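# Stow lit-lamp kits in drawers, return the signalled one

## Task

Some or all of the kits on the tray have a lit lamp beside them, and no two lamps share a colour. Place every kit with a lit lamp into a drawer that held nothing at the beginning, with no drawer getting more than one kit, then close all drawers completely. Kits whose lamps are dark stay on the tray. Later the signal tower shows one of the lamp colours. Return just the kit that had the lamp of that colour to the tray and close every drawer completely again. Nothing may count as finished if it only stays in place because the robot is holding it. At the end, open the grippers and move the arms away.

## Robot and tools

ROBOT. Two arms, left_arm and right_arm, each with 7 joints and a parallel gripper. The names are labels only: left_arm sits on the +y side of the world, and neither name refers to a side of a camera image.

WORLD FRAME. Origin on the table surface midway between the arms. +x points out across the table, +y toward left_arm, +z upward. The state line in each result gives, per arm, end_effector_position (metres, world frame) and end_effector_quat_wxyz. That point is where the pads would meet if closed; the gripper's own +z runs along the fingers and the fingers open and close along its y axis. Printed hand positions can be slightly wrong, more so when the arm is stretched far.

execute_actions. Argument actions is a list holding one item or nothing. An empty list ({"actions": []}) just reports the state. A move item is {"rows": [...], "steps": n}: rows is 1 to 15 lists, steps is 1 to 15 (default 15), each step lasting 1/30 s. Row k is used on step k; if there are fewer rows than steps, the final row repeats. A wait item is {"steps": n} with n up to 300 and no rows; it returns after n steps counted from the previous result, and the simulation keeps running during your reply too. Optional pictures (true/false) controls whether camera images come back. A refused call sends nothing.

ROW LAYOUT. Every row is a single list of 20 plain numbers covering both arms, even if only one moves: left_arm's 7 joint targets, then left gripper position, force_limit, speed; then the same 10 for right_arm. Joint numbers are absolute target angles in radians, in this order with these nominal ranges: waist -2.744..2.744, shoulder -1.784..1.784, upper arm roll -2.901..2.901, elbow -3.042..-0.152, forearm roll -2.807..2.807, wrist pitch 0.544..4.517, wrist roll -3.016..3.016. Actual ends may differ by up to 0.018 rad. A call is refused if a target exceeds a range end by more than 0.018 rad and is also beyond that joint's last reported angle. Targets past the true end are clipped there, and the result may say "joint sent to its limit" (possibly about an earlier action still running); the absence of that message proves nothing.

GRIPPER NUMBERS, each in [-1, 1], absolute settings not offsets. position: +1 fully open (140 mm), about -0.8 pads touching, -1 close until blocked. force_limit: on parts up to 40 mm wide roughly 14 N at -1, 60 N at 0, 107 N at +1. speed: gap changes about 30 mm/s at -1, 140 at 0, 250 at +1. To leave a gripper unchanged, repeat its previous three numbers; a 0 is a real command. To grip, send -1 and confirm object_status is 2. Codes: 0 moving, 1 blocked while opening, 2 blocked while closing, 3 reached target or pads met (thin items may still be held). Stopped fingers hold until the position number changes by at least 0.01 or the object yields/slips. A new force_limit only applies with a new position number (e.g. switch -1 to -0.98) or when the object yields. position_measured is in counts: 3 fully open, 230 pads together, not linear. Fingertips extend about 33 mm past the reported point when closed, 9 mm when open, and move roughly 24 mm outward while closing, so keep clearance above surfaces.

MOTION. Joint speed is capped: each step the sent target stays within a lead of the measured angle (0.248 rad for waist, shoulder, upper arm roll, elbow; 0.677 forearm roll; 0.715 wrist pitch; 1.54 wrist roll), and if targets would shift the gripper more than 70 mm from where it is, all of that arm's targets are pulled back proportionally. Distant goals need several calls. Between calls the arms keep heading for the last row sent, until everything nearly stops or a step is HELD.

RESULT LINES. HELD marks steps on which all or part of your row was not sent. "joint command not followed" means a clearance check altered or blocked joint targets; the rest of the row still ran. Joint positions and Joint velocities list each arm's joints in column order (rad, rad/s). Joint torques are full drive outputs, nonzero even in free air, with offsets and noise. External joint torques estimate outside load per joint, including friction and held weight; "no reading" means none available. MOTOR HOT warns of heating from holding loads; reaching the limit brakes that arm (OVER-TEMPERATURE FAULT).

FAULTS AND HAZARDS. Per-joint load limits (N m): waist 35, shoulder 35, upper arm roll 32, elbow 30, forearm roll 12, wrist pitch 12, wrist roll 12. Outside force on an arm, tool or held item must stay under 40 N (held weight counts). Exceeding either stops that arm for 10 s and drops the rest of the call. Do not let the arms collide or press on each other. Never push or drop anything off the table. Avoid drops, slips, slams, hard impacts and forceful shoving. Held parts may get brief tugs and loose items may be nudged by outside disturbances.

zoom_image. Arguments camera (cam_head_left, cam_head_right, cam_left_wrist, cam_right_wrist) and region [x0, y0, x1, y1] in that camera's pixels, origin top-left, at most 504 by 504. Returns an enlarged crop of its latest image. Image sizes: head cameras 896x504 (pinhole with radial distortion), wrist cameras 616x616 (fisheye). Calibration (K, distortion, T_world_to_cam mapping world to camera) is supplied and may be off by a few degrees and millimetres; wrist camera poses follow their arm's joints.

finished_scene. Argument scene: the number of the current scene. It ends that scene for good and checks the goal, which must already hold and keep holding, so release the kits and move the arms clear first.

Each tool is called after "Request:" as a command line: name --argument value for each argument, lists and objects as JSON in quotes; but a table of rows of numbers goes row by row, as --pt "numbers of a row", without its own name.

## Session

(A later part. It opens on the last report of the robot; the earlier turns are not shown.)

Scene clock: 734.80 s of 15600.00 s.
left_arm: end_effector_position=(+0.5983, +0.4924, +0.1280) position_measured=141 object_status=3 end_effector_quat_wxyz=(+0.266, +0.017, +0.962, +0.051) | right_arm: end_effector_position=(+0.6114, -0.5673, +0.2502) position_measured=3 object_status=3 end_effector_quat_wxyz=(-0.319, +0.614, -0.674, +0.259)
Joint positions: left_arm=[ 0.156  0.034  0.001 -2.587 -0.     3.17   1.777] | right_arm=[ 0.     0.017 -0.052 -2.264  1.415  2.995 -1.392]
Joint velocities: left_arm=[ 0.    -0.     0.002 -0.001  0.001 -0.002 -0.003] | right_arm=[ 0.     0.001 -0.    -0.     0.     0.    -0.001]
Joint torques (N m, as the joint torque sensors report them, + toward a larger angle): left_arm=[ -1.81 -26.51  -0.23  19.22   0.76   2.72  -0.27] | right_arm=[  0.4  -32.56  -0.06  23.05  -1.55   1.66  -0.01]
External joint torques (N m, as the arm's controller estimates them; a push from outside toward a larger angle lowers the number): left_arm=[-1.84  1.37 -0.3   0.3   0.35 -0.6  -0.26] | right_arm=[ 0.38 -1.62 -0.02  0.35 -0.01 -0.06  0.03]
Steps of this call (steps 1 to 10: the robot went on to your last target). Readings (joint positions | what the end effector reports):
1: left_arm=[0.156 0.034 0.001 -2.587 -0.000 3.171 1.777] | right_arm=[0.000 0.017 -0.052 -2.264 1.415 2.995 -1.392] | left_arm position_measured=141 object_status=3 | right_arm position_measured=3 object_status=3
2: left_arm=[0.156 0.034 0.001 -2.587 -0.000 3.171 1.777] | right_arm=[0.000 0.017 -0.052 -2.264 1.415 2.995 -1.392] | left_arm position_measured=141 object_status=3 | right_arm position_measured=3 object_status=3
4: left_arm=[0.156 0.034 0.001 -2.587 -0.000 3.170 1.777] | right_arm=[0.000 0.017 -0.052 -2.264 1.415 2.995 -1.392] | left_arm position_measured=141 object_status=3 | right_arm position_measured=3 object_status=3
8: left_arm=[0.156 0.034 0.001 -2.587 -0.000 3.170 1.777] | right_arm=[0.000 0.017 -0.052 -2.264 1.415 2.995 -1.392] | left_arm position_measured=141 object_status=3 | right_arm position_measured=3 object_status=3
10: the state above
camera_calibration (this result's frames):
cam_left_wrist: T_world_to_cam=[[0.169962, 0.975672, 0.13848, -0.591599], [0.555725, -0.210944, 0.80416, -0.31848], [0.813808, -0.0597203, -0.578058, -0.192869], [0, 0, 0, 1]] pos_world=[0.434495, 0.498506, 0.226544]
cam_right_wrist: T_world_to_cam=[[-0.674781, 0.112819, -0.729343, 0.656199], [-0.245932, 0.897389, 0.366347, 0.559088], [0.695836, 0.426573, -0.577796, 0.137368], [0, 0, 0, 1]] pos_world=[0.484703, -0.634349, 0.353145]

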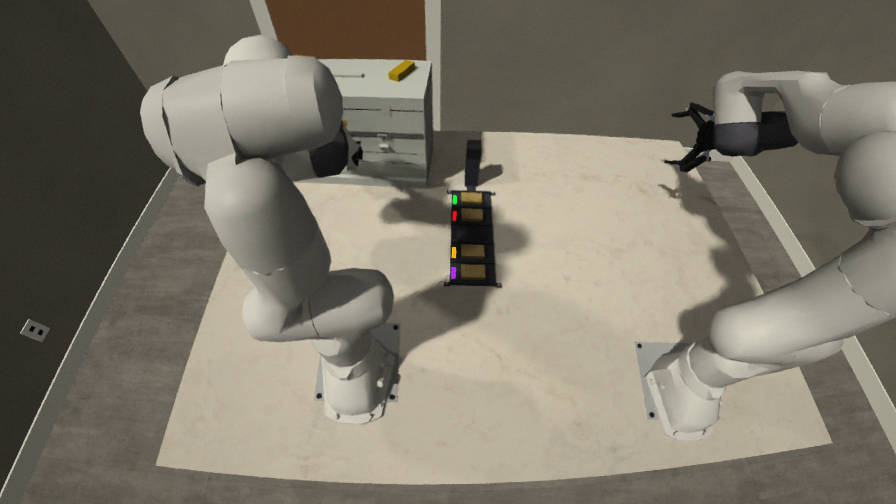

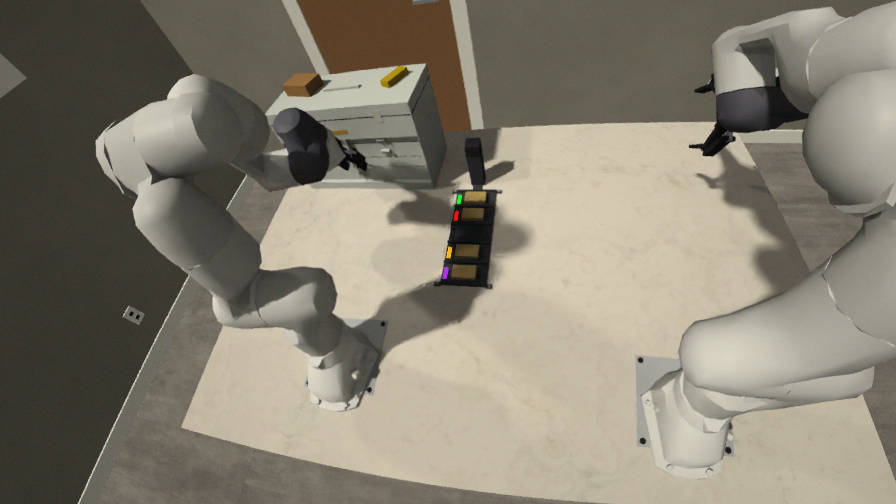

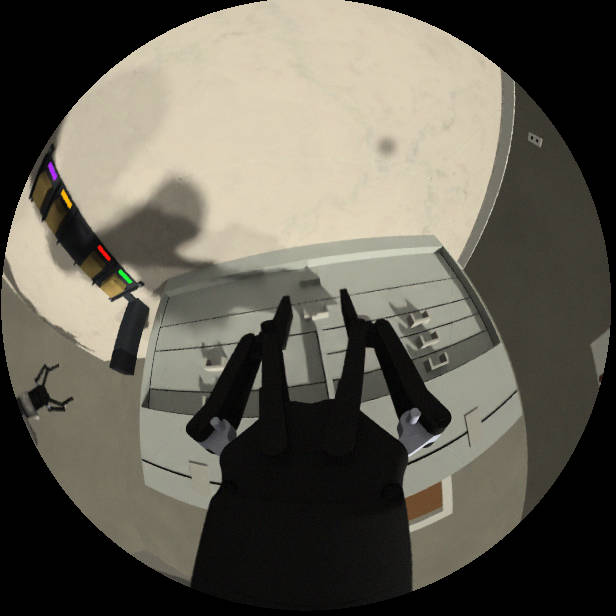

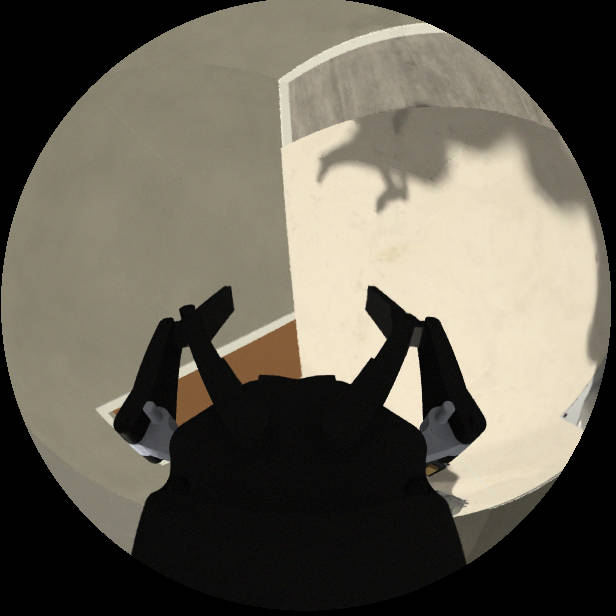

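Matches. Grip and pull.

Request:
execute_actions --actions '[{"rows":[[0.155,0.035,0,-2.586,0,3.169,1.775,-1,-0.3,-0.5, 0.0,0.017,-0.05,-2.264,1.415,2.995,-1.392,1,0,0]],"steps":15}]' --pictures false

Request:
execute_actions --actions '[{"steps":8}]' --pictures false

Request:
execute_actions --actions '[{"rows":[[0.158,0.024,0,-2.601,0,3.173,1.777,-1,-0.3,-0.5, 0.0,0.017,-0.05,-2.264,1.415,2.995,-1.392,1,0,0],[0.16,0.0127,0,-2.616,0,3.177,1.779,-1,-0.3,-0.5, 0.0,0.017,-0.05,-2.264,1.415,2.995,-1.392,1,0,0],[0.16,0.0127,0,-2.616,0,3.177,1.779,-1,-0.3,-0.5, 0.0,0.017,-0.05,-2.264,1.415,2.995,-1.392,1,0,0],[0.164,-0.011,0,-2.648,0,3.185,1.783,-1,-0.3,-0.5, 0.0,0.017,-0.05,-2.264,1.415,2.995,-1.392,1,0,0],[0.164,-0.011,0,-2.648,0,3.185,1.783,-1,-0.3,-0.5, 0.0,0.017,-0.05,-2.264,1.415,2.995,-1.392,1,0,0],[0.169,-0.0346,0,-2.679,0,3.193,1.787,-1,-0.3,-0.5, 0.0,0.017,-0.05,-2.264,1.415,2.995,-1.392,1,0,0],[0.169,-0.0346,0,-2.679,0,3.193,1.787,-1,-0.3,-0.5, 0.0,0.017,-0.05,-2.264,1.415,2.995,-1.392,1,0,0],[0.173,-0.0595,0,-2.71,0,3.199,1.792,-1,-0.3,-0.5, 0.0,0.017,-0.05,-2.264,1.415,2.995,-1.392,1,0,0],[0.173,-0.0595,0,-2.71,0,3.199,1.792,-1,-0.3,-0.5, 0.0,0.017,-0.05,-2.264,1.415,2.995,-1.392,1,0,0],[0.178,-0.0843,0,-2.74,0,3.205,1.797,-1,-0.3,-0.5, 0.0,0.017,-0.05,-2.264,1.415,2.995,-1.392,1,0,0],[0.178,-0.0843,0,-2.74,0,3.205,1.797,-1,-0.3,-0.5, 0.0,0.017,-0.05,-2.264,1.415,2.995,-1.392,1,0,0],[0.1826,-0.1092,0,-2.771,0,3.211,1.802,-1,-0.3,-0.5, 0.0,0.017,-0.05,-2.264,1.415,2.995,-1.392,1,0,0],[0.1826,-0.1092,0,-2.771,0,3.211,1.802,-1,-0.3,-0.5, 0.0,0.017,-0.05,-2.264,1.415,2.995,-1.392,1,0,0],[0.1876,-0.1355,0,-2.801,0,3.215,1.807,-1,-0.3,-0.5, 0.0,0.017,-0.05,-2.264,1.415,2.995,-1.392,1,0,0],[0.1876,-0.1355,0,-2.801,0,3.215,1.807,-1,-0.3,-0.5, 0.0,0.017,-0.05,-2.264,1.415,2.995,-1.392,1,0,0]],"steps":15}]' --pictures false

Request:
execute_actions --actions '[{"rows":[[0.1926,-0.1617,0,-2.831,0,3.219,1.812,-1,-0.3,-0.5, 0.0,0.017,-0.05,-2.264,1.415,2.995,-1.392,1,0,0],[0.1926,-0.1617,0,-2.831,0,3.219,1.812,-1,-0.3,-0.5, 0.0,0.017,-0.05,-2.264,1.415,2.995,-1.392,1,0,0],[0.1975,-0.188,0,-2.861,0,3.222,1.817,-1,-0.3,-0.5, 0.0,0.017,-0.05,-2.264,1.415,2.995,-1.392,1,0,0],[0.1975,-0.188,0,-2.861,0,3.222,1.817,-1,-0.3,-0.5, 0.0,0.017,-0.05,-2.264,1.415,2.995,-1.392,1,0,0],[0.203,-0.2166,0,-2.8905,0,3.223,1.822,-1,-0.3,-0.5, 0.0,0.017,-0.05,-2.264,1.415,2.995,-1.392,1,0,0],[0.203,-0.2166,0,-2.8905,0,3.223,1.822,-1,-0.3,-0.5, 0.0,0.017,-0.05,-2.264,1.415,2.995,-1.392,1,0,0],[0.209,-0.245,0,-2.92,0,3.224,1.827,-1,-0.3,-0.5, 0.0,0.017,-0.05,-2.264,1.415,2.995,-1.392,1,0,0],[0.209,-0.245,0,-2.92,0,3.224,1.827,-1,-0.3,-0.5, 0.0,0.017,-0.05,-2.264,1.415,2.995,-1.392,1,0,0],[0.2144,-0.2738,0,-2.9496,0,3.225,1.832,-1,-0.3,-0.5, 0.0,0.017,-0.05,-2.264,1.415,2.995,-1.392,1,0,0]],"steps":15}]' --pictures false

Request:
execute_actions --actions '[{"steps":8}]'

Scene clock: 775.33 s of 15600.00 s.
left_arm: end_effector_position=(+0.5984, +0.4911, +0.1280) position_measured=191 object_status=0 end_effector_quat_wxyz=(+0.266, +0.018, +0.962, +0.050) | right_arm: end_effector_position=(+0.6114, -0.5673, +0.2502) position_measured=3 object_status=3 end_effector_quat_wxyz=(-0.319, +0.614, -0.674, +0.259)
Joint positions: left_arm=[ 0.155  0.034  0.    -2.587 -0.     3.169  1.777] | right_arm=[ 0.     0.017 -0.052 -2.264  1.415  2.995 -1.392]
Joint velocities: left_arm=[ 0.001 -0.     0.     0.     0.001  0.001  0.001] | right_arm=[ 0.001 -0.    -0.001 -0.001 -0.     0.    -0.001]
Joint torques (N m, as the joint torque sensors report them, + toward a larger angle): left_arm=[ -1.04 -27.3    0.59  18.17   0.65   3.47   0.02] | right_arm=[  0.36 -32.71  -0.29  22.75  -1.54   1.62   0.  ]
External joint torques (N m, as the arm's controller estimates them; a push from outside toward a larger angle lowers the number): left_arm=[-1.07  0.63  0.52 -0.8   0.24  0.13  0.03] | right_arm=[ 0.24 -1.79 -0.34  0.11 -0.01 -0.1   0.04]
Steps of this call (steps 1 to 15: the robot went on to your last target; steps 16 to 90: nothing new was sent; then 37.03 s passed at rest; steps 91 to 105: all 15 steps of this action). Readings (joint positions | what the end effector reports):
91: left_arm=[0.156 0.034 0.001 -2.586 -0.000 3.169 1.777] | right_arm=[0.000 0.017 -0.052 -2.264 1.415 2.995 -1.392] | left_arm position_measured=141 object_status=0 | right_arm position_measured=3 object_status=3
92: left_arm=[0.156 0.034 0.001 -2.586 -0.000 3.169 1.777] | right_arm=[0.000 0.017 -0.052 -2.264 1.415 2.995 -1.392] | left_arm position_measured=145 object_status=0 | right_arm position_measured=3 object_status=3
94: left_arm=[0.156 0.034 0.001 -2.586 -0.000 3.169 1.777] | right_arm=[0.000 0.017 -0.052 -2.264 1.415 2.995 -1.392] | left_arm position_measured=155 object_status=0 | right_arm position_measured=3 object_status=3
98: left_arm=[0.156 0.034 0.001 -2.586 -0.000 3.169 1.777] | right_arm=[0.000 0.017 -0.052 -2.264 1.415 2.995 -1.392] | left_arm position_measured=173 object_status=0 | right_arm position_measured=3 object_status=3
105: the state above

Scene clock: 775.60 s of 15600.00 s.
left_arm: end_effector_position=(+0.5984, +0.4911, +0.1280) position_measured=191 object_status=2 end_effector_quat_wxyz=(+0.266, +0.018, +0.962, +0.050) | right_arm: end_effector_position=(+0.6114, -0.5673, +0.2502) position_measured=3 object_status=3 end_effector_quat_wxyz=(-0.319, +0.614, -0.674, +0.259)
Joint positions: left_arm=[ 0.155  0.034  0.    -2.587 -0.     3.169  1.777] | right_arm=[ 0.     0.017 -0.052 -2.264  1.415  2.995 -1.392]
Joint velocities: left_arm=[-0.001 -0.    -0.    -0.001  0.    -0.     0.001] | right_arm=[-0.001 -0.001  0.001  0.001  0.     0.     0.   ]
Joint torques (N m, as the joint torque sensors report them, + toward a larger angle): left_arm=[ -0.72 -26.98   0.36  19.42   0.75   3.42  -0.03] | right_arm=[  0.01 -32.83   0.02  23.42  -1.54   1.65   0.03]
External joint torques (N m, as the arm's controller estimates them; a push from outside toward a larger angle lowers the number): left_arm=[-0.67  0.92  0.38  0.49  0.33  0.09 -0.02] | right_arm=[-0.01 -1.83  0.06  0.71  0.   -0.08  0.07]
Steps of this call (steps 1 to 8: the robot went on to your last target). Readings (joint positions | what the end effector reports):
1: left_arm=[0.155 0.034 0.000 -2.587 -0.000 3.169 1.777] | right_arm=[0.000 0.017 -0.052 -2.264 1.415 2.995 -1.392] | left_arm position_measured=191 object_status=0 | right_arm position_measured=3 object_status=3
2: left_arm=[0.155 0.034 0.000 -2.587 -0.000 3.169 1.777] | right_arm=[0.000 0.017 -0.052 -2.264 1.415 2.995 -1.392] | left_arm position_measured=191 object_status=0 | right_arm position_measured=3 object_status=3
4: left_arm=[0.155 0.034 0.000 -2.587 -0.000 3.169 1.777] | right_arm=[0.000 0.017 -0.052 -2.264 1.415 2.995 -1.392] | left_arm position_measured=191 object_status=2 | right_arm position_measured=3 object_status=3
8: the state above

Scene clock: 776.10 s of 15600.00 s.
left_arm: end_effector_position=(+0.5388, +0.4943, +0.1288) position_measured=191 object_status=2 end_effector_quat_wxyz=(+0.265, +0.011, +0.963, +0.055) | right_arm: end_effector_position=(+0.6114, -0.5673, +0.2502) position_measured=3 object_status=3 end_effector_quat_wxyz=(-0.319, +0.614, -0.674, +0.259)
Joint positions: left_arm=[ 0.179 -0.114 -0.    -2.771 -0.     3.205  1.788] | right_arm=[ 0.     0.017 -0.052 -2.264  1.415  2.995 -1.392]
Joint velocities: left_arm=[ 0.053 -0.31  -0.    -0.363  0.001  0.055  0.048] | right_arm=[-0.    -0.001 -0.001  0.    -0.     0.     0.   ]
Joint torques (N m, as the joint torque sensors report them, + toward a larger angle): left_arm=[  1.82 -20.59   0.21  16.99   0.7    3.46   0.35] | right_arm=[  0.39 -32.61  -0.06  22.88  -1.55   1.64   0.02]
External joint torques (N m, as the arm's controller estimates them; a push from outside toward a larger angle lowers the number): left_arm=[ 2.68 -0.85  1.28 -3.95  0.08 -0.08  0.36] | right_arm=[ 0.45 -1.65  0.06  0.17 -0.01 -0.1   0.06]
Steps of this call (steps 1 to 15: all 15 steps of this action). Readings (joint positions | what the end effector reports):
1: left_arm=[0.155 0.032 0.000 -2.589 -0.000 3.170 1.777] | right_arm=[0.000 0.017 -0.052 -2.264 1.415 2.995 -1.392] | left_arm position_measured=191 object_status=2 | right_arm position_measured=3 object_status=3
2: left_arm=[0.156 0.028 0.000 -2.595 -0.000 3.171 1.777] | right_arm=[0.000 0.017 -0.052 -2.264 1.415 2.995 -1.392] | left_arm position_measured=191 object_status=2 | right_arm position_measured=3 object_status=3
4: left_arm=[0.158 0.015 0.000 -2.612 -0.000 3.175 1.777] | right_arm=[0.000 0.017 -0.052 -2.264 1.415 2.995 -1.392] | left_arm position_measured=191 object_status=2 | right_arm position_measured=3 object_status=3
8: left_arm=[0.165 -0.028 0.000 -2.666 -0.000 3.186 1.778] | right_arm=[0.000 0.017 -0.052 -2.264 1.415 2.995 -1.392] | left_arm position_measured=191 object_status=2 | right_arm position_measured=3 object_status=3
15: the state above

Scene clock: 776.60 s of 15600.00 s.
left_arm: end_effector_position=(+0.4826, +0.4970, +0.1296) position_measured=191 object_status=2 end_effector_quat_wxyz=(+0.265, +0.011, +0.962, +0.063) | right_arm: end_effector_position=(+0.6114, -0.5673, +0.2502) position_measured=3 object_status=3 end_effector_quat_wxyz=(-0.319, +0.614, -0.674, +0.259)
Joint positions: left_arm=[ 0.208 -0.271 -0.001 -2.942 -0.     3.224  1.815] | right_arm=[ 0.     0.017 -0.052 -2.264  1.415  2.995 -1.392]
Joint velocities: left_arm=[ 0.006 -0.028 -0.001 -0.034 -0.001  0.007  0.028] | right_arm=[-0.001 -0.001  0.    -0.001  0.001 -0.     0.001]
Joint torques (N m, as the joint torque sensors report them, + toward a larger angle): left_arm=[  2.39 -15.54   0.32  14.94   0.63   3.42   0.5 ] | right_arm=[  0.41 -32.4   -0.43  23.04  -1.53   1.63   0.04]
External joint torques (N m, as the arm's controller estimates them; a push from outside toward a larger angle lowers the number): left_arm=[ 2.45  0.58  0.63 -3.41  0.23  0.09  0.5 ] | right_arm=[ 0.45 -1.48 -0.33  0.37  0.   -0.1   0.09]
Steps of this call (steps 1 to 15: all 15 steps of this action). Readings (joint positions | what the end effector reports):
1: left_arm=[0.182 -0.127 -0.000 -2.787 -0.000 3.208 1.790] | right_arm=[0.000 0.017 -0.052 -2.264 1.415 2.995 -1.392] | left_arm position_measured=191 object_status=2 | right_arm position_measured=3 object_status=3
2: left_arm=[0.184 -0.140 -0.000 -2.801 -0.000 3.210 1.792] | right_arm=[0.000 0.017 -0.052 -2.264 1.415 2.995 -1.392] | left_arm position_measured=191 object_status=2 | right_arm position_measured=3 object_status=3
4: left_arm=[0.189 -0.166 -0.000 -2.831 -0.000 3.215 1.796] | right_arm=[0.000 0.017 -0.052 -2.264 1.415 2.995 -1.392] | left_arm position_measured=191 object_status=2 | right_arm position_measured=3 object_status=3
8: left_arm=[0.199 -0.221 -0.001 -2.891 -0.000 3.220 1.804] | right_arm=[0.000 0.017 -0.052 -2.264 1.415 2.995 -1.392] | left_arm position_measured=191 object_status=2 | right_arm position_measured=3 object_status=3
15: the state above

Scene clock: 776.87 s of 15600.00 s.
left_arm: end_effector_position=(+0.4820, +0.4971, +0.1296) position_measured=191 object_status=2 end_effector_quat_wxyz=(+0.266, +0.013, +0.962, +0.064) | right_arm: end_effector_position=(+0.6114, -0.5673, +0.2502) position_measured=3 object_status=3 end_effector_quat_wxyz=(-0.319, +0.614, -0.674, +0.259)
Joint positions: left_arm=[ 0.208 -0.273 -0.001 -2.945 -0.     3.225  1.819] | right_arm=[ 0.     0.017 -0.052 -2.264  1.415  2.995 -1.392]
Joint velocities: left_arm=[ 0.001 -0.001  0.001 -0.    -0.001  0.002  0.007] | right_arm=[ 0.    -0.001  0.     0.001 -0.001  0.001 -0.001]
Joint torques (N m, as the joint torque sensors report them, + toward a larger angle): left_arm=[  2.83 -17.15   0.38  14.57   0.56   3.36   0.73] | right_arm=[ -0.08 -32.95   0.14  23.06  -1.54   1.66   0.05]
External joint torques (N m, as the arm's controller estimates them; a push from outside toward a larger angle lowers the number): left_arm=[ 2.83 -0.78  0.63 -3.57  0.18  0.02  0.73] | right_arm=[-0.09 -1.87  0.19  0.27  0.   -0.07  0.09]
Steps of this call (steps 1 to 8: the robot went on to your last target). Readings (joint positions | what the end effector reports):
1: left_arm=[0.208 -0.272 -0.001 -2.943 -0.000 3.225 1.816] | right_arm=[0.000 0.017 -0.052 -2.264 1.415 2.995 -1.392] | left_arm position_measured=191 object_status=2 | right_arm position_measured=3 object_status=3
2: left_arm=[0.208 -0.272 -0.001 -2.944 -0.000 3.225 1.817] | right_arm=[0.000 0.017 -0.052 -2.264 1.415 2.995 -1.392] | left_arm position_measured=191 object_status=2 | right_arm position_measured=3 object_status=3
4: left_arm=[0.208 -0.272 -0.001 -2.944 -0.000 3.225 1.818] | right_arm=[0.000 0.017 -0.052 -2.264 1.415 2.995 -1.392] | left_arm position_measured=191 object_status=2 | right_arm position_measured=3 object_status=3
8: the state above
camera_calibration (this result's frames):
cam_left_wrist: T_world_to_cam=[[0.156033, 0.974567, 0.160849, -0.572311], [0.558729, -0.22137, 0.79926, -0.249784], [0.81454, -0.0348401, -0.57906, -0.10962], [0, 0, 0, 1]] pos_world=[0.318151, 0.498641, 0.228221]
cam_right_wrist: T_world_to_cam=[[-0.674781, 0.112819, -0.729343, 0.656199], [-0.245932, 0.897389, 0.366347, 0.559088], [0.695836, 0.426573, -0.577796, 0.137368], [0, 0, 0, 1]] pos_world=[0.484703, -0.634349, 0.353145]

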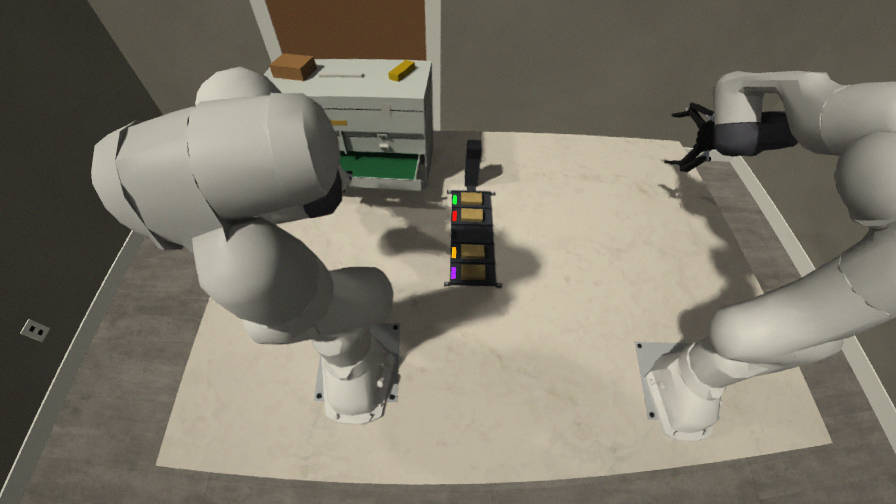

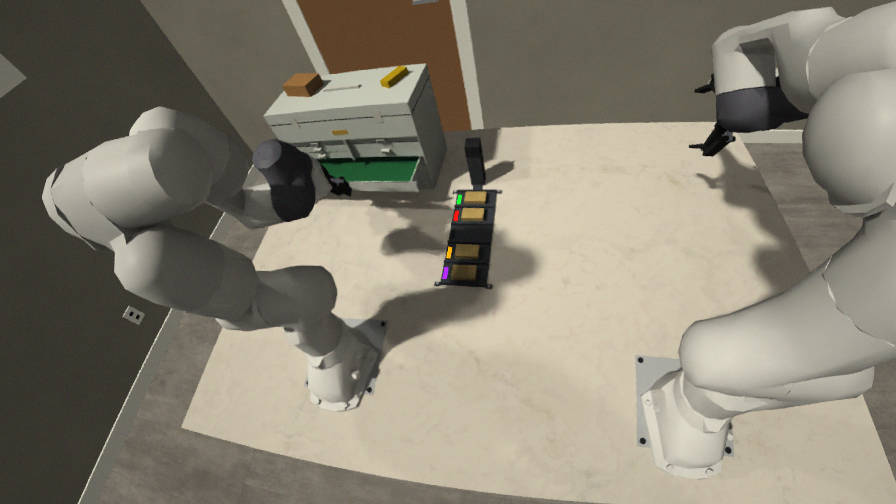

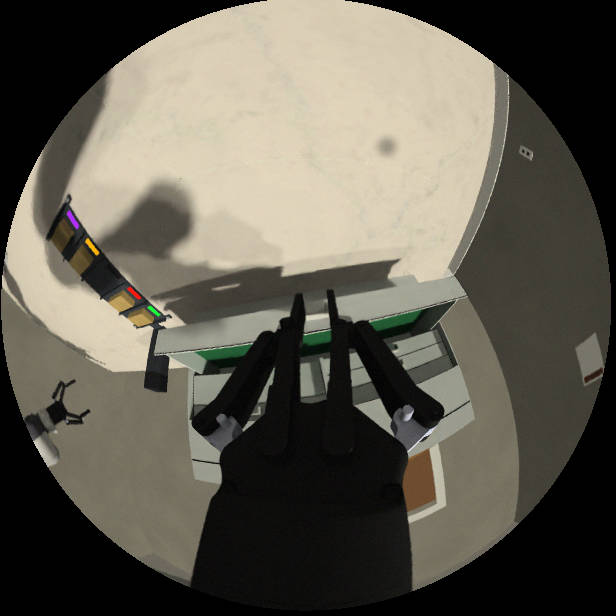

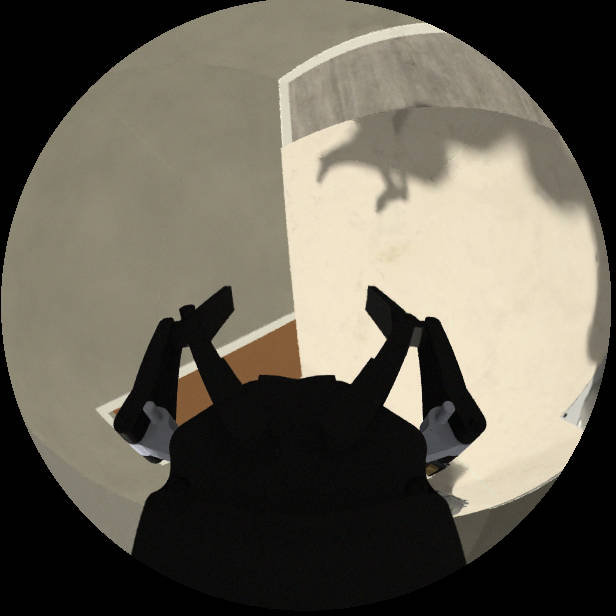

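Request:
execute_actions --actions '[{"rows":[[0.208,-0.273,0,-2.945,0,3.225,1.819,-0.2,0,0, 0.0,0.017,-0.05,-2.264,1.415,2.995,-1.392,1,0,0]],"steps":8}]' --pictures false

Request:
execute_actions --actions '[{"rows":[[0.208,-0.3,0,-2.945,0,3.0,1.819,-0.2,0,0, 0.0,0.017,-0.05,-2.264,1.415,2.995,-1.392,1,0,0]],"steps":12}]' --pictures false

Request:
execute_actions --actions '[{"rows":[[-0.3,-0.35,0,-2.75,0,2.55,1.3,0.2,0,0, 0.0,0.017,-0.05,-2.264,1.415,2.995,-1.392,1,0,0]],"steps":15}]' --pictures false

Request:
execute_actions --actions '[{"rows":[[-0.7612,-0.2633,0,-2.526,0,2.263,0.8506,0.2,0,0, 0.0,0.017,-0.05,-2.264,1.415,2.995,-1.392,1,0,0]],"steps":15}]' --pictures false

Request:
execute_actions --actions '[{"rows":[[-0.7612,-0.0794,0,-2.6075,0,2.532,0.8506,0.2,0,0, 0.0,0.017,-0.05,-2.264,1.415,2.995,-1.392,1,0,0]],"steps":15}]' --pictures false

Request:
execute_actions --actions '[{"steps":25}]'

Request:
zoom_image --camera "cam_left_wrist" --region '[210, 200, 410, 400]'

Scene clock: 800.87 s of 15600.00 s.
left_arm: end_effector_position=(+0.4820, +0.4971, +0.1297) position_measured=154 object_status=0 end_effector_quat_wxyz=(+0.266, +0.014, +0.962, +0.064) | right_arm: end_effector_position=(+0.6114, -0.5673, +0.2502) position_measured=3 object_status=3 end_effector_quat_wxyz=(-0.319, +0.614, -0.674, +0.259)
Joint positions: left_arm=[ 0.208 -0.273 -0.001 -2.945 -0.     3.226  1.821] | right_arm=[ 0.     0.017 -0.052 -2.264  1.415  2.995 -1.392]
Joint velocities: left_arm=[ 0.001  0.    -0.     0.     0.001  0.001  0.001] | right_arm=[-0.001  0.001 -0.001  0.001 -0.001 -0.    -0.001]
Joint torques (N m, as the joint torque sensors report them, + toward a larger angle): left_arm=[ -0.69 -16.09   0.55  17.4    0.59   3.33   0.01] | right_arm=[ -0.14 -32.78   0.28  23.06  -1.53   1.62   0.05]
External joint torques (N m, as the arm's controller estimates them; a push from outside toward a larger angle lowers the number): left_arm=[-0.69  0.21  0.8  -0.72  0.21  0.    0.02] | right_arm=[-0.07 -2.04  0.41  0.45  0.   -0.11  0.09]
Steps of this call (steps 1 to 15: the robot went on to your last target; steps 16 to 90: nothing new was sent; then 20.73 s passed at rest; steps 91 to 98: all 8 steps of this action). Readings (joint positions | what the end effector reports):
91: left_arm=[0.208 -0.273 -0.001 -2.945 -0.000 3.226 1.821] | right_arm=[0.000 0.017 -0.052 -2.264 1.415 2.995 -1.392] | left_arm position_measured=191 object_status=0 | right_arm position_measured=3 object_status=3
92: left_arm=[0.208 -0.273 -0.001 -2.945 -0.000 3.226 1.821] | right_arm=[0.000 0.017 -0.052 -2.264 1.415 2.995 -1.392] | left_arm position_measured=190 object_status=0 | right_arm position_measured=3 object_status=3
94: left_arm=[0.208 -0.273 -0.001 -2.945 -0.000 3.226 1.821] | right_arm=[0.000 0.017 -0.052 -2.264 1.415 2.995 -1.392] | left_arm position_measured=170 object_status=0 | right_arm position_measured=3 object_status=3
98: the state above

Scene clock: 801.27 s of 15600.00 s.
left_arm: end_effector_position=(+0.4398, +0.4876, +0.0972) position_measured=154 object_status=3 end_effector_quat_wxyz=(+0.183, +0.014, +0.982, +0.044) | right_arm: end_effector_position=(+0.6114, -0.5673, +0.2502) position_measured=3 object_status=3 end_effector_quat_wxyz=(-0.319, +0.614, -0.674, +0.259)
Joint positions: left_arm=[ 0.208 -0.298 -0.001 -2.944 -0.     3.025  1.821] | right_arm=[ 0.     0.017 -0.052 -2.264  1.415  2.995 -1.392]
Joint velocities: left_arm=[-0.001 -0.002  0.    -0.001 -0.    -0.125 -0.002] | right_arm=[ 0.    -0.001 -0.    -0.001  0.001 -0.001 -0.001]
Joint torques (N m, as the joint torque sensors report them, + toward a larger angle): left_arm=[ -0.96 -17.75   0.87  17.42   0.68   2.69  -0.08] | right_arm=[  0.12 -32.49   0.25  23.48  -1.54   1.67   0.04]
External joint torques (N m, as the arm's controller estimates them; a push from outside toward a larger angle lowers the number): left_arm=[-0.95 -1.98  1.16 -1.09  0.28 -0.51 -0.07] | right_arm=[ 0.21 -1.53  0.4   0.78 -0.01 -0.06  0.08]
Steps of this call (steps 1 to 12: all 12 steps of this action). Readings (joint positions | what the end effector reports):
1: left_arm=[0.208 -0.279 -0.001 -2.944 -0.000 3.190 1.821] | right_arm=[0.000 0.017 -0.052 -2.264 1.415 2.995 -1.392] | left_arm position_measured=154 object_status=0 | right_arm position_measured=3 object_status=3
2: left_arm=[0.208 -0.286 -0.001 -2.944 -0.000 3.157 1.821] | right_arm=[0.000 0.017 -0.052 -2.264 1.415 2.995 -1.392] | left_arm position_measured=154 object_status=0 | right_arm position_measured=3 object_status=3
4: left_arm=[0.208 -0.293 -0.001 -2.944 -0.000 3.106 1.821] | right_arm=[0.000 0.017 -0.052 -2.264 1.415 2.995 -1.392] | left_arm position_measured=154 object_status=0 | right_arm position_measured=3 object_status=3
8: left_arm=[0.208 -0.297 -0.001 -2.944 -0.000 3.050 1.821] | right_arm=[0.000 0.017 -0.052 -2.264 1.415 2.995 -1.392] | left_arm position_measured=154 object_status=3 | right_arm position_measured=3 object_status=3
12: the state above

Scene clock: 801.77 s of 15600.00 s.
left_arm: end_effector_position=(+0.4312, +0.2684, +0.1349) position_measured=104 object_status=3 end_effector_quat_wxyz=(+0.098, +0.081, +0.992, -0.020) | right_arm: end_effector_position=(+0.6114, -0.5673, +0.2502) position_measured=3 object_status=3 end_effector_quat_wxyz=(-0.319, +0.614, -0.674, +0.259)
Joint positions: left_arm=[-0.293 -0.348 -0.005 -2.752 -0.001  2.604  1.452] | right_arm=[ 0.     0.017 -0.052 -2.264  1.415  2.995 -1.392]
Joint velocities: left_arm=[-0.077  0.002  0.004  0.001 -0.001 -0.302 -0.481] | right_arm=[ 0.001 -0.    -0.    -0.001 -0.     0.001 -0.001]
Joint torques (N m, as the joint torque sensors report them, + toward a larger angle): left_arm=[ -1.58 -18.71   3.56  21.84   1.22   2.5   -0.34] | right_arm=[ -0.18 -32.74  -0.34  23.26  -1.54   1.62   0.05]
External joint torques (N m, as the arm's controller estimates them; a push from outside toward a larger angle lowers the number): left_arm=[-2.72 -1.75  2.66  0.37  0.77 -0.44 -0.34] | right_arm=[-0.12 -1.84 -0.22  0.6   0.   -0.11  0.1 ]
Steps of this call (steps 1 to 15: all 15 steps of this action). Readings (joint positions | what the end effector reports):
1: left_arm=[0.175 -0.300 0.010 -2.922 -0.003 2.971 1.790] | right_arm=[0.000 0.017 -0.052 -2.264 1.415 2.995 -1.392] | left_arm position_measured=154 object_status=0 | right_arm position_measured=3 object_status=3
2: left_arm=[0.129 -0.306 0.010 -2.889 -0.003 2.925 1.760] | right_arm=[0.000 0.017 -0.052 -2.264 1.415 2.995 -1.392] | left_arm position_measured=148 object_status=0 | right_arm position_measured=3 object_status=3
4: left_arm=[0.035 -0.322 0.008 -2.835 -0.003 2.851 1.706] | right_arm=[0.000 0.017 -0.052 -2.264 1.415 2.995 -1.392] | left_arm position_measured=133 object_status=0 | right_arm position_measured=3 object_status=3
8: left_arm=[-0.147 -0.340 0.004 -2.779 -0.003 2.744 1.614] | right_arm=[0.000 0.017 -0.052 -2.264 1.415 2.995 -1.392] | left_arm position_measured=104 object_status=0 | right_arm position_measured=3 object_status=3
15: the state above

Scene clock: 802.27 s of 15600.00 s.
left_arm: end_effector_position=(+0.3355, +0.0878, +0.1631) position_measured=104 object_status=3 end_effector_quat_wxyz=(+0.015, +0.096, +0.995, -0.011) | right_arm: end_effector_position=(+0.6114, -0.5673, +0.2502) position_measured=3 object_status=3 end_effector_quat_wxyz=(-0.319, +0.614, -0.674, +0.259)
Joint positions: left_arm=[-0.757 -0.266 -0.006 -2.529 -0.002  2.299  1.016] | right_arm=[ 0.     0.017 -0.052 -2.264  1.415  2.995 -1.392]
Joint velocities: left_arm=[-0.028  0.012  0.023  0.008 -0.    -0.196 -0.524] | right_arm=[ 0.002 -0.001  0.001 -0.001  0.001  0.001  0.   ]
Joint torques (N m, as the joint torque sensors report them, + toward a larger angle): left_arm=[ -0.69 -18.16   3.51  22.35   1.37   2.05  -0.39] | right_arm=[ -0.01 -33.2    0.12  23.11  -1.54   1.65  -0.04]
External joint torques (N m, as the arm's controller estimates them; a push from outside toward a larger angle lowers the number): left_arm=[-1.6   3.17  2.8  -0.39  0.77 -0.55 -0.39] | right_arm=[-0.06 -2.32  0.13  0.46 -0.01 -0.07  0.  ]
Steps of this call (steps 1 to 15: all 15 steps of this action). Readings (joint positions | what the end effector reports):
1: left_arm=[-0.326 -0.333 0.008 -2.723 -0.003 2.563 1.415] | right_arm=[0.000 0.017 -0.052 -2.264 1.415 2.995 -1.392] | left_arm position_measured=104 object_status=3 | right_arm position_measured=3 object_status=3
2: left_arm=[-0.371 -0.316 0.010 -2.683 -0.003 2.530 1.379] | right_arm=[0.000 0.017 -0.052 -2.264 1.415 2.995 -1.392] | left_arm position_measured=104 object_status=3 | right_arm position_measured=3 object_status=3
4: left_arm=[-0.465 -0.298 0.008 -2.623 -0.003 2.478 1.316] | right_arm=[0.000 0.017 -0.052 -2.264 1.415 2.995 -1.392] | left_arm position_measured=104 object_status=3 | right_arm position_measured=3 object_status=3
8: left_arm=[-0.649 -0.278 0.004 -2.557 -0.003 2.394 1.198] | right_arm=[0.000 0.017 -0.052 -2.264 1.415 2.995 -1.392] | left_arm position_measured=104 object_status=3 | right_arm position_measured=3 object_status=3
15: the state above

Scene clock: 802.77 s of 15600.00 s.
left_arm: end_effector_position=(+0.3239, +0.0997, +0.0672) position_measured=104 object_status=3 end_effector_quat_wxyz=(-0.007, +0.032, +0.999, +0.005) | right_arm: end_effector_position=(+0.6114, -0.5673, +0.2502) position_measured=3 object_status=3 end_effector_quat_wxyz=(-0.319, +0.614, -0.674, +0.259)
Joint positions: left_arm=[-0.758 -0.078 -0.003 -2.609 -0.002  2.514  0.89 ] | right_arm=[ 0.     0.017 -0.052 -2.264  1.415  2.995 -1.392]
Joint velocities: left_arm=[-0.001 -0.     0.001  0.001 -0.     0.084 -0.106] | right_arm=[ 0.001  0.    -0.001  0.    -0.     0.001 -0.001]
Joint torques (N m, as the joint torque sensors report them, + toward a larger angle): left_arm=[ -1.94 -25.24   1.82  19.89   1.28   3.15  -0.29] | right_arm=[  0.08 -32.37  -0.36  23.09  -1.49   1.64  -0.01]
External joint torques (N m, as the arm's controller estimates them; a push from outside toward a larger angle lowers the number): left_arm=[-1.96 -0.96  1.85  0.76  0.83  0.8  -0.29] | right_arm=[ 0.12 -1.37 -0.27  0.35  0.05 -0.1   0.04]
Steps of this call (steps 1 to 15: all 15 steps of this action). Readings (joint positions | what the end effector reports):
1: left_arm=[-0.757 -0.247 -0.005 -2.533 -0.002 2.330 1.003] | right_arm=[0.000 0.017 -0.052 -2.264 1.415 2.995 -1.392] | left_arm position_measured=104 object_status=3 | right_arm position_measured=3 object_status=3
2: left_arm=[-0.758 -0.210 -0.005 -2.544 -0.002 2.362 0.991] | right_arm=[0.000 0.017 -0.052 -2.264 1.415 2.995 -1.392] | left_arm position_measured=104 object_status=3 | right_arm position_measured=3 object_status=3
4: left_arm=[-0.758 -0.134 -0.004 -2.578 -0.002 2.416 0.965] | right_arm=[0.000 0.017 -0.052 -2.264 1.415 2.995 -1.392] | left_arm position_measured=104 object_status=3 | right_arm position_measured=3 object_status=3
8: left_arm=[-0.758 -0.079 -0.003 -2.611 -0.002 2.472 0.927] | right_arm=[0.000 0.017 -0.052 -2.264 1.415 2.995 -1.392] | left_arm position_measured=104 object_status=3 | right_arm position_measured=3 object_status=3
15: the state above

Scene clock: 803.60 s of 15600.00 s.
left_arm: end_effector_position=(+0.3272, +0.0967, +0.0684) position_measured=104 object_status=3 end_effector_quat_wxyz=(-0.002, +0.017, +1.000, +0.001) | right_arm: end_effector_position=(+0.6114, -0.5673, +0.2502) position_measured=3 object_status=3 end_effector_quat_wxyz=(-0.319, +0.614, -0.674, +0.259)
Joint positions: left_arm=[-0.758 -0.078 -0.003 -2.609 -0.002  2.528  0.859] | right_arm=[ 0.     0.017 -0.052 -2.264  1.415  2.995 -1.392]
Joint velocities: left_arm=[ 0.    -0.001  0.     0.    -0.001  0.001 -0.007] | right_arm=[-0.    -0.     0.    -0.001  0.     0.001  0.001]
Joint torques (N m, as the joint torque sensors report them, + toward a larger angle): left_arm=[ -2.5  -25.33   2.01  19.64   1.2    3.15  -0.32] | right_arm=[  0.27 -32.68   0.1   22.96  -1.57   1.58   0.05]
External joint torques (N m, as the arm's controller estimates them; a push from outside toward a larger angle lowers the number): left_arm=[-2.52 -0.82  2.05  0.22  0.75  0.7  -0.32] | right_arm=[ 0.36 -1.79  0.25  0.32 -0.04 -0.16  0.09]
Steps of this call (steps 1 to 25: the robot went on to your last target). Readings (joint positions | what the end effector reports):
1: left_arm=[-0.758 -0.078 -0.003 -2.609 -0.002 2.517 0.886] | right_arm=[0.000 0.017 -0.052 -2.264 1.415 2.995 -1.392] | left_arm position_measured=104 object_status=3 | right_arm position_measured=3 object_status=3
2: left_arm=[-0.758 -0.078 -0.003 -2.609 -0.002 2.519 0.883] | right_arm=[0.000 0.017 -0.052 -2.264 1.415 2.995 -1.392] | left_arm position_measured=104 object_status=3 | right_arm position_measured=3 object_status=3
4: left_arm=[-0.758 -0.078 -0.003 -2.609 -0.002 2.522 0.878] | right_arm=[0.000 0.017 -0.052 -2.264 1.415 2.995 -1.392] | left_arm position_measured=104 object_status=3 | right_arm position_measured=3 object_status=3
8: left_arm=[-0.758 -0.078 -0.003 -2.609 -0.002 2.525 0.871] | right_arm=[0.000 0.017 -0.052 -2.264 1.415 2.995 -1.392] | left_arm position_measured=104 object_status=3 | right_arm position_measured=3 object_status=3
25: the state above
camera_calibration (this result's frames):
cam_left_wrist: T_world_to_cam=[[0.191652, 0.979908, -0.0552239, -0.145514], [0.896424, -0.15186, 0.416368, -0.293965], [0.399616, -0.129302, -0.907518, 0.134452], [0, 0, 0, 1]] pos_world=[0.237676, 0.115334, 0.236379]
cam_right_wrist: T_world_to_cam=[[-0.674781, 0.112819, -0.729344, 0.656198], [-0.245932, 0.897389, 0.366347, 0.559088], [0.695836, 0.426573, -0.577796, 0.137368], [0, 0, 0, 1]] pos_world=[0.484703, -0.634348, 0.353145]

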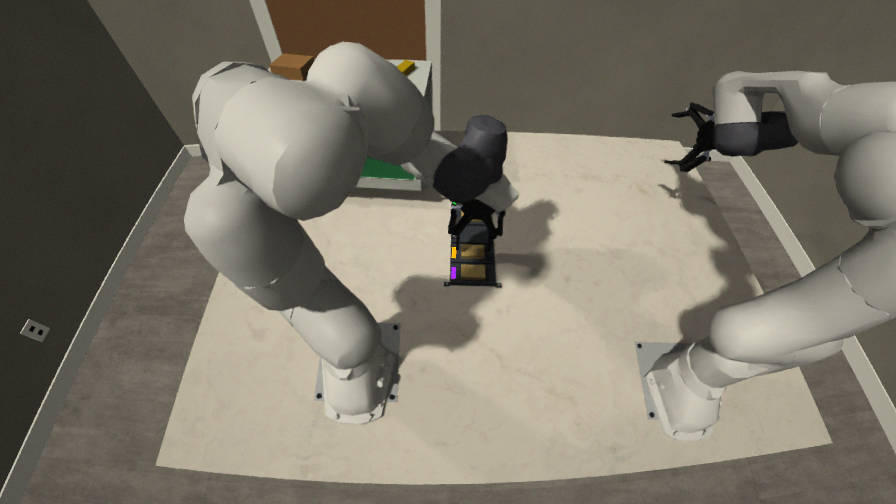

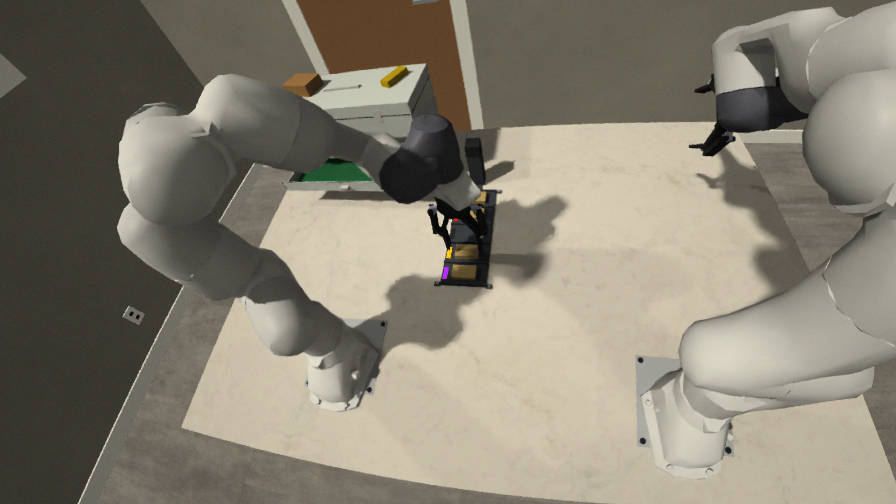

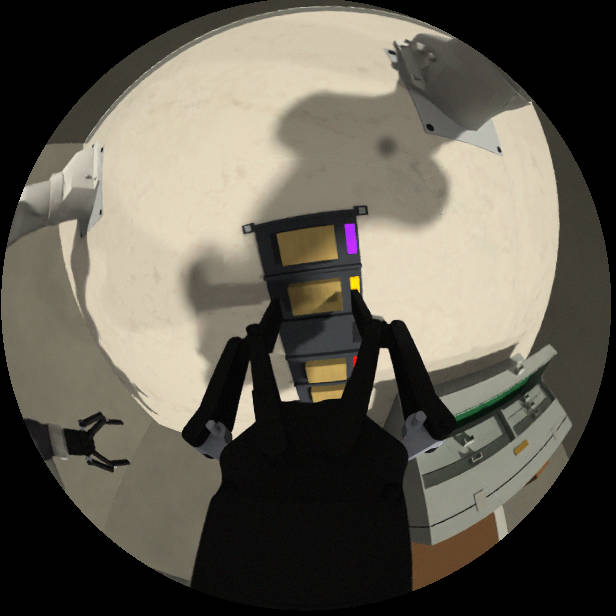

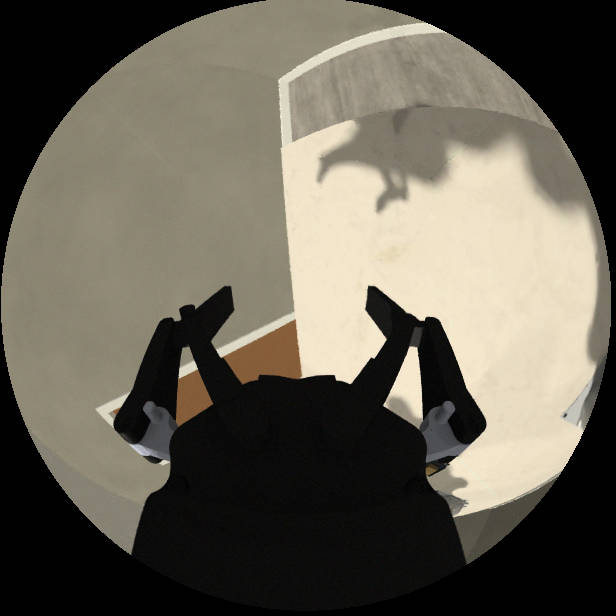

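Region (210, 200, 410, 400) of cam_left_wrist's 616x616 image, scaled by 2.520, with more detail than that image has.

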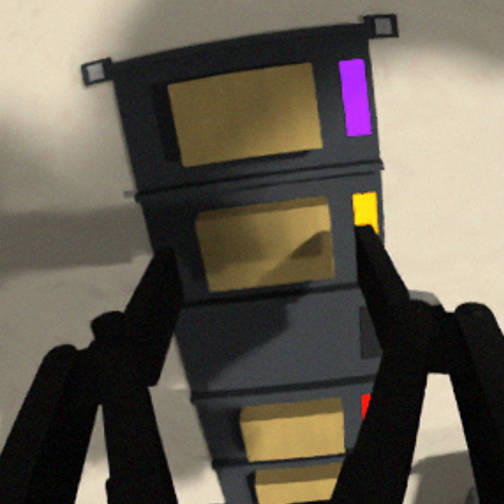

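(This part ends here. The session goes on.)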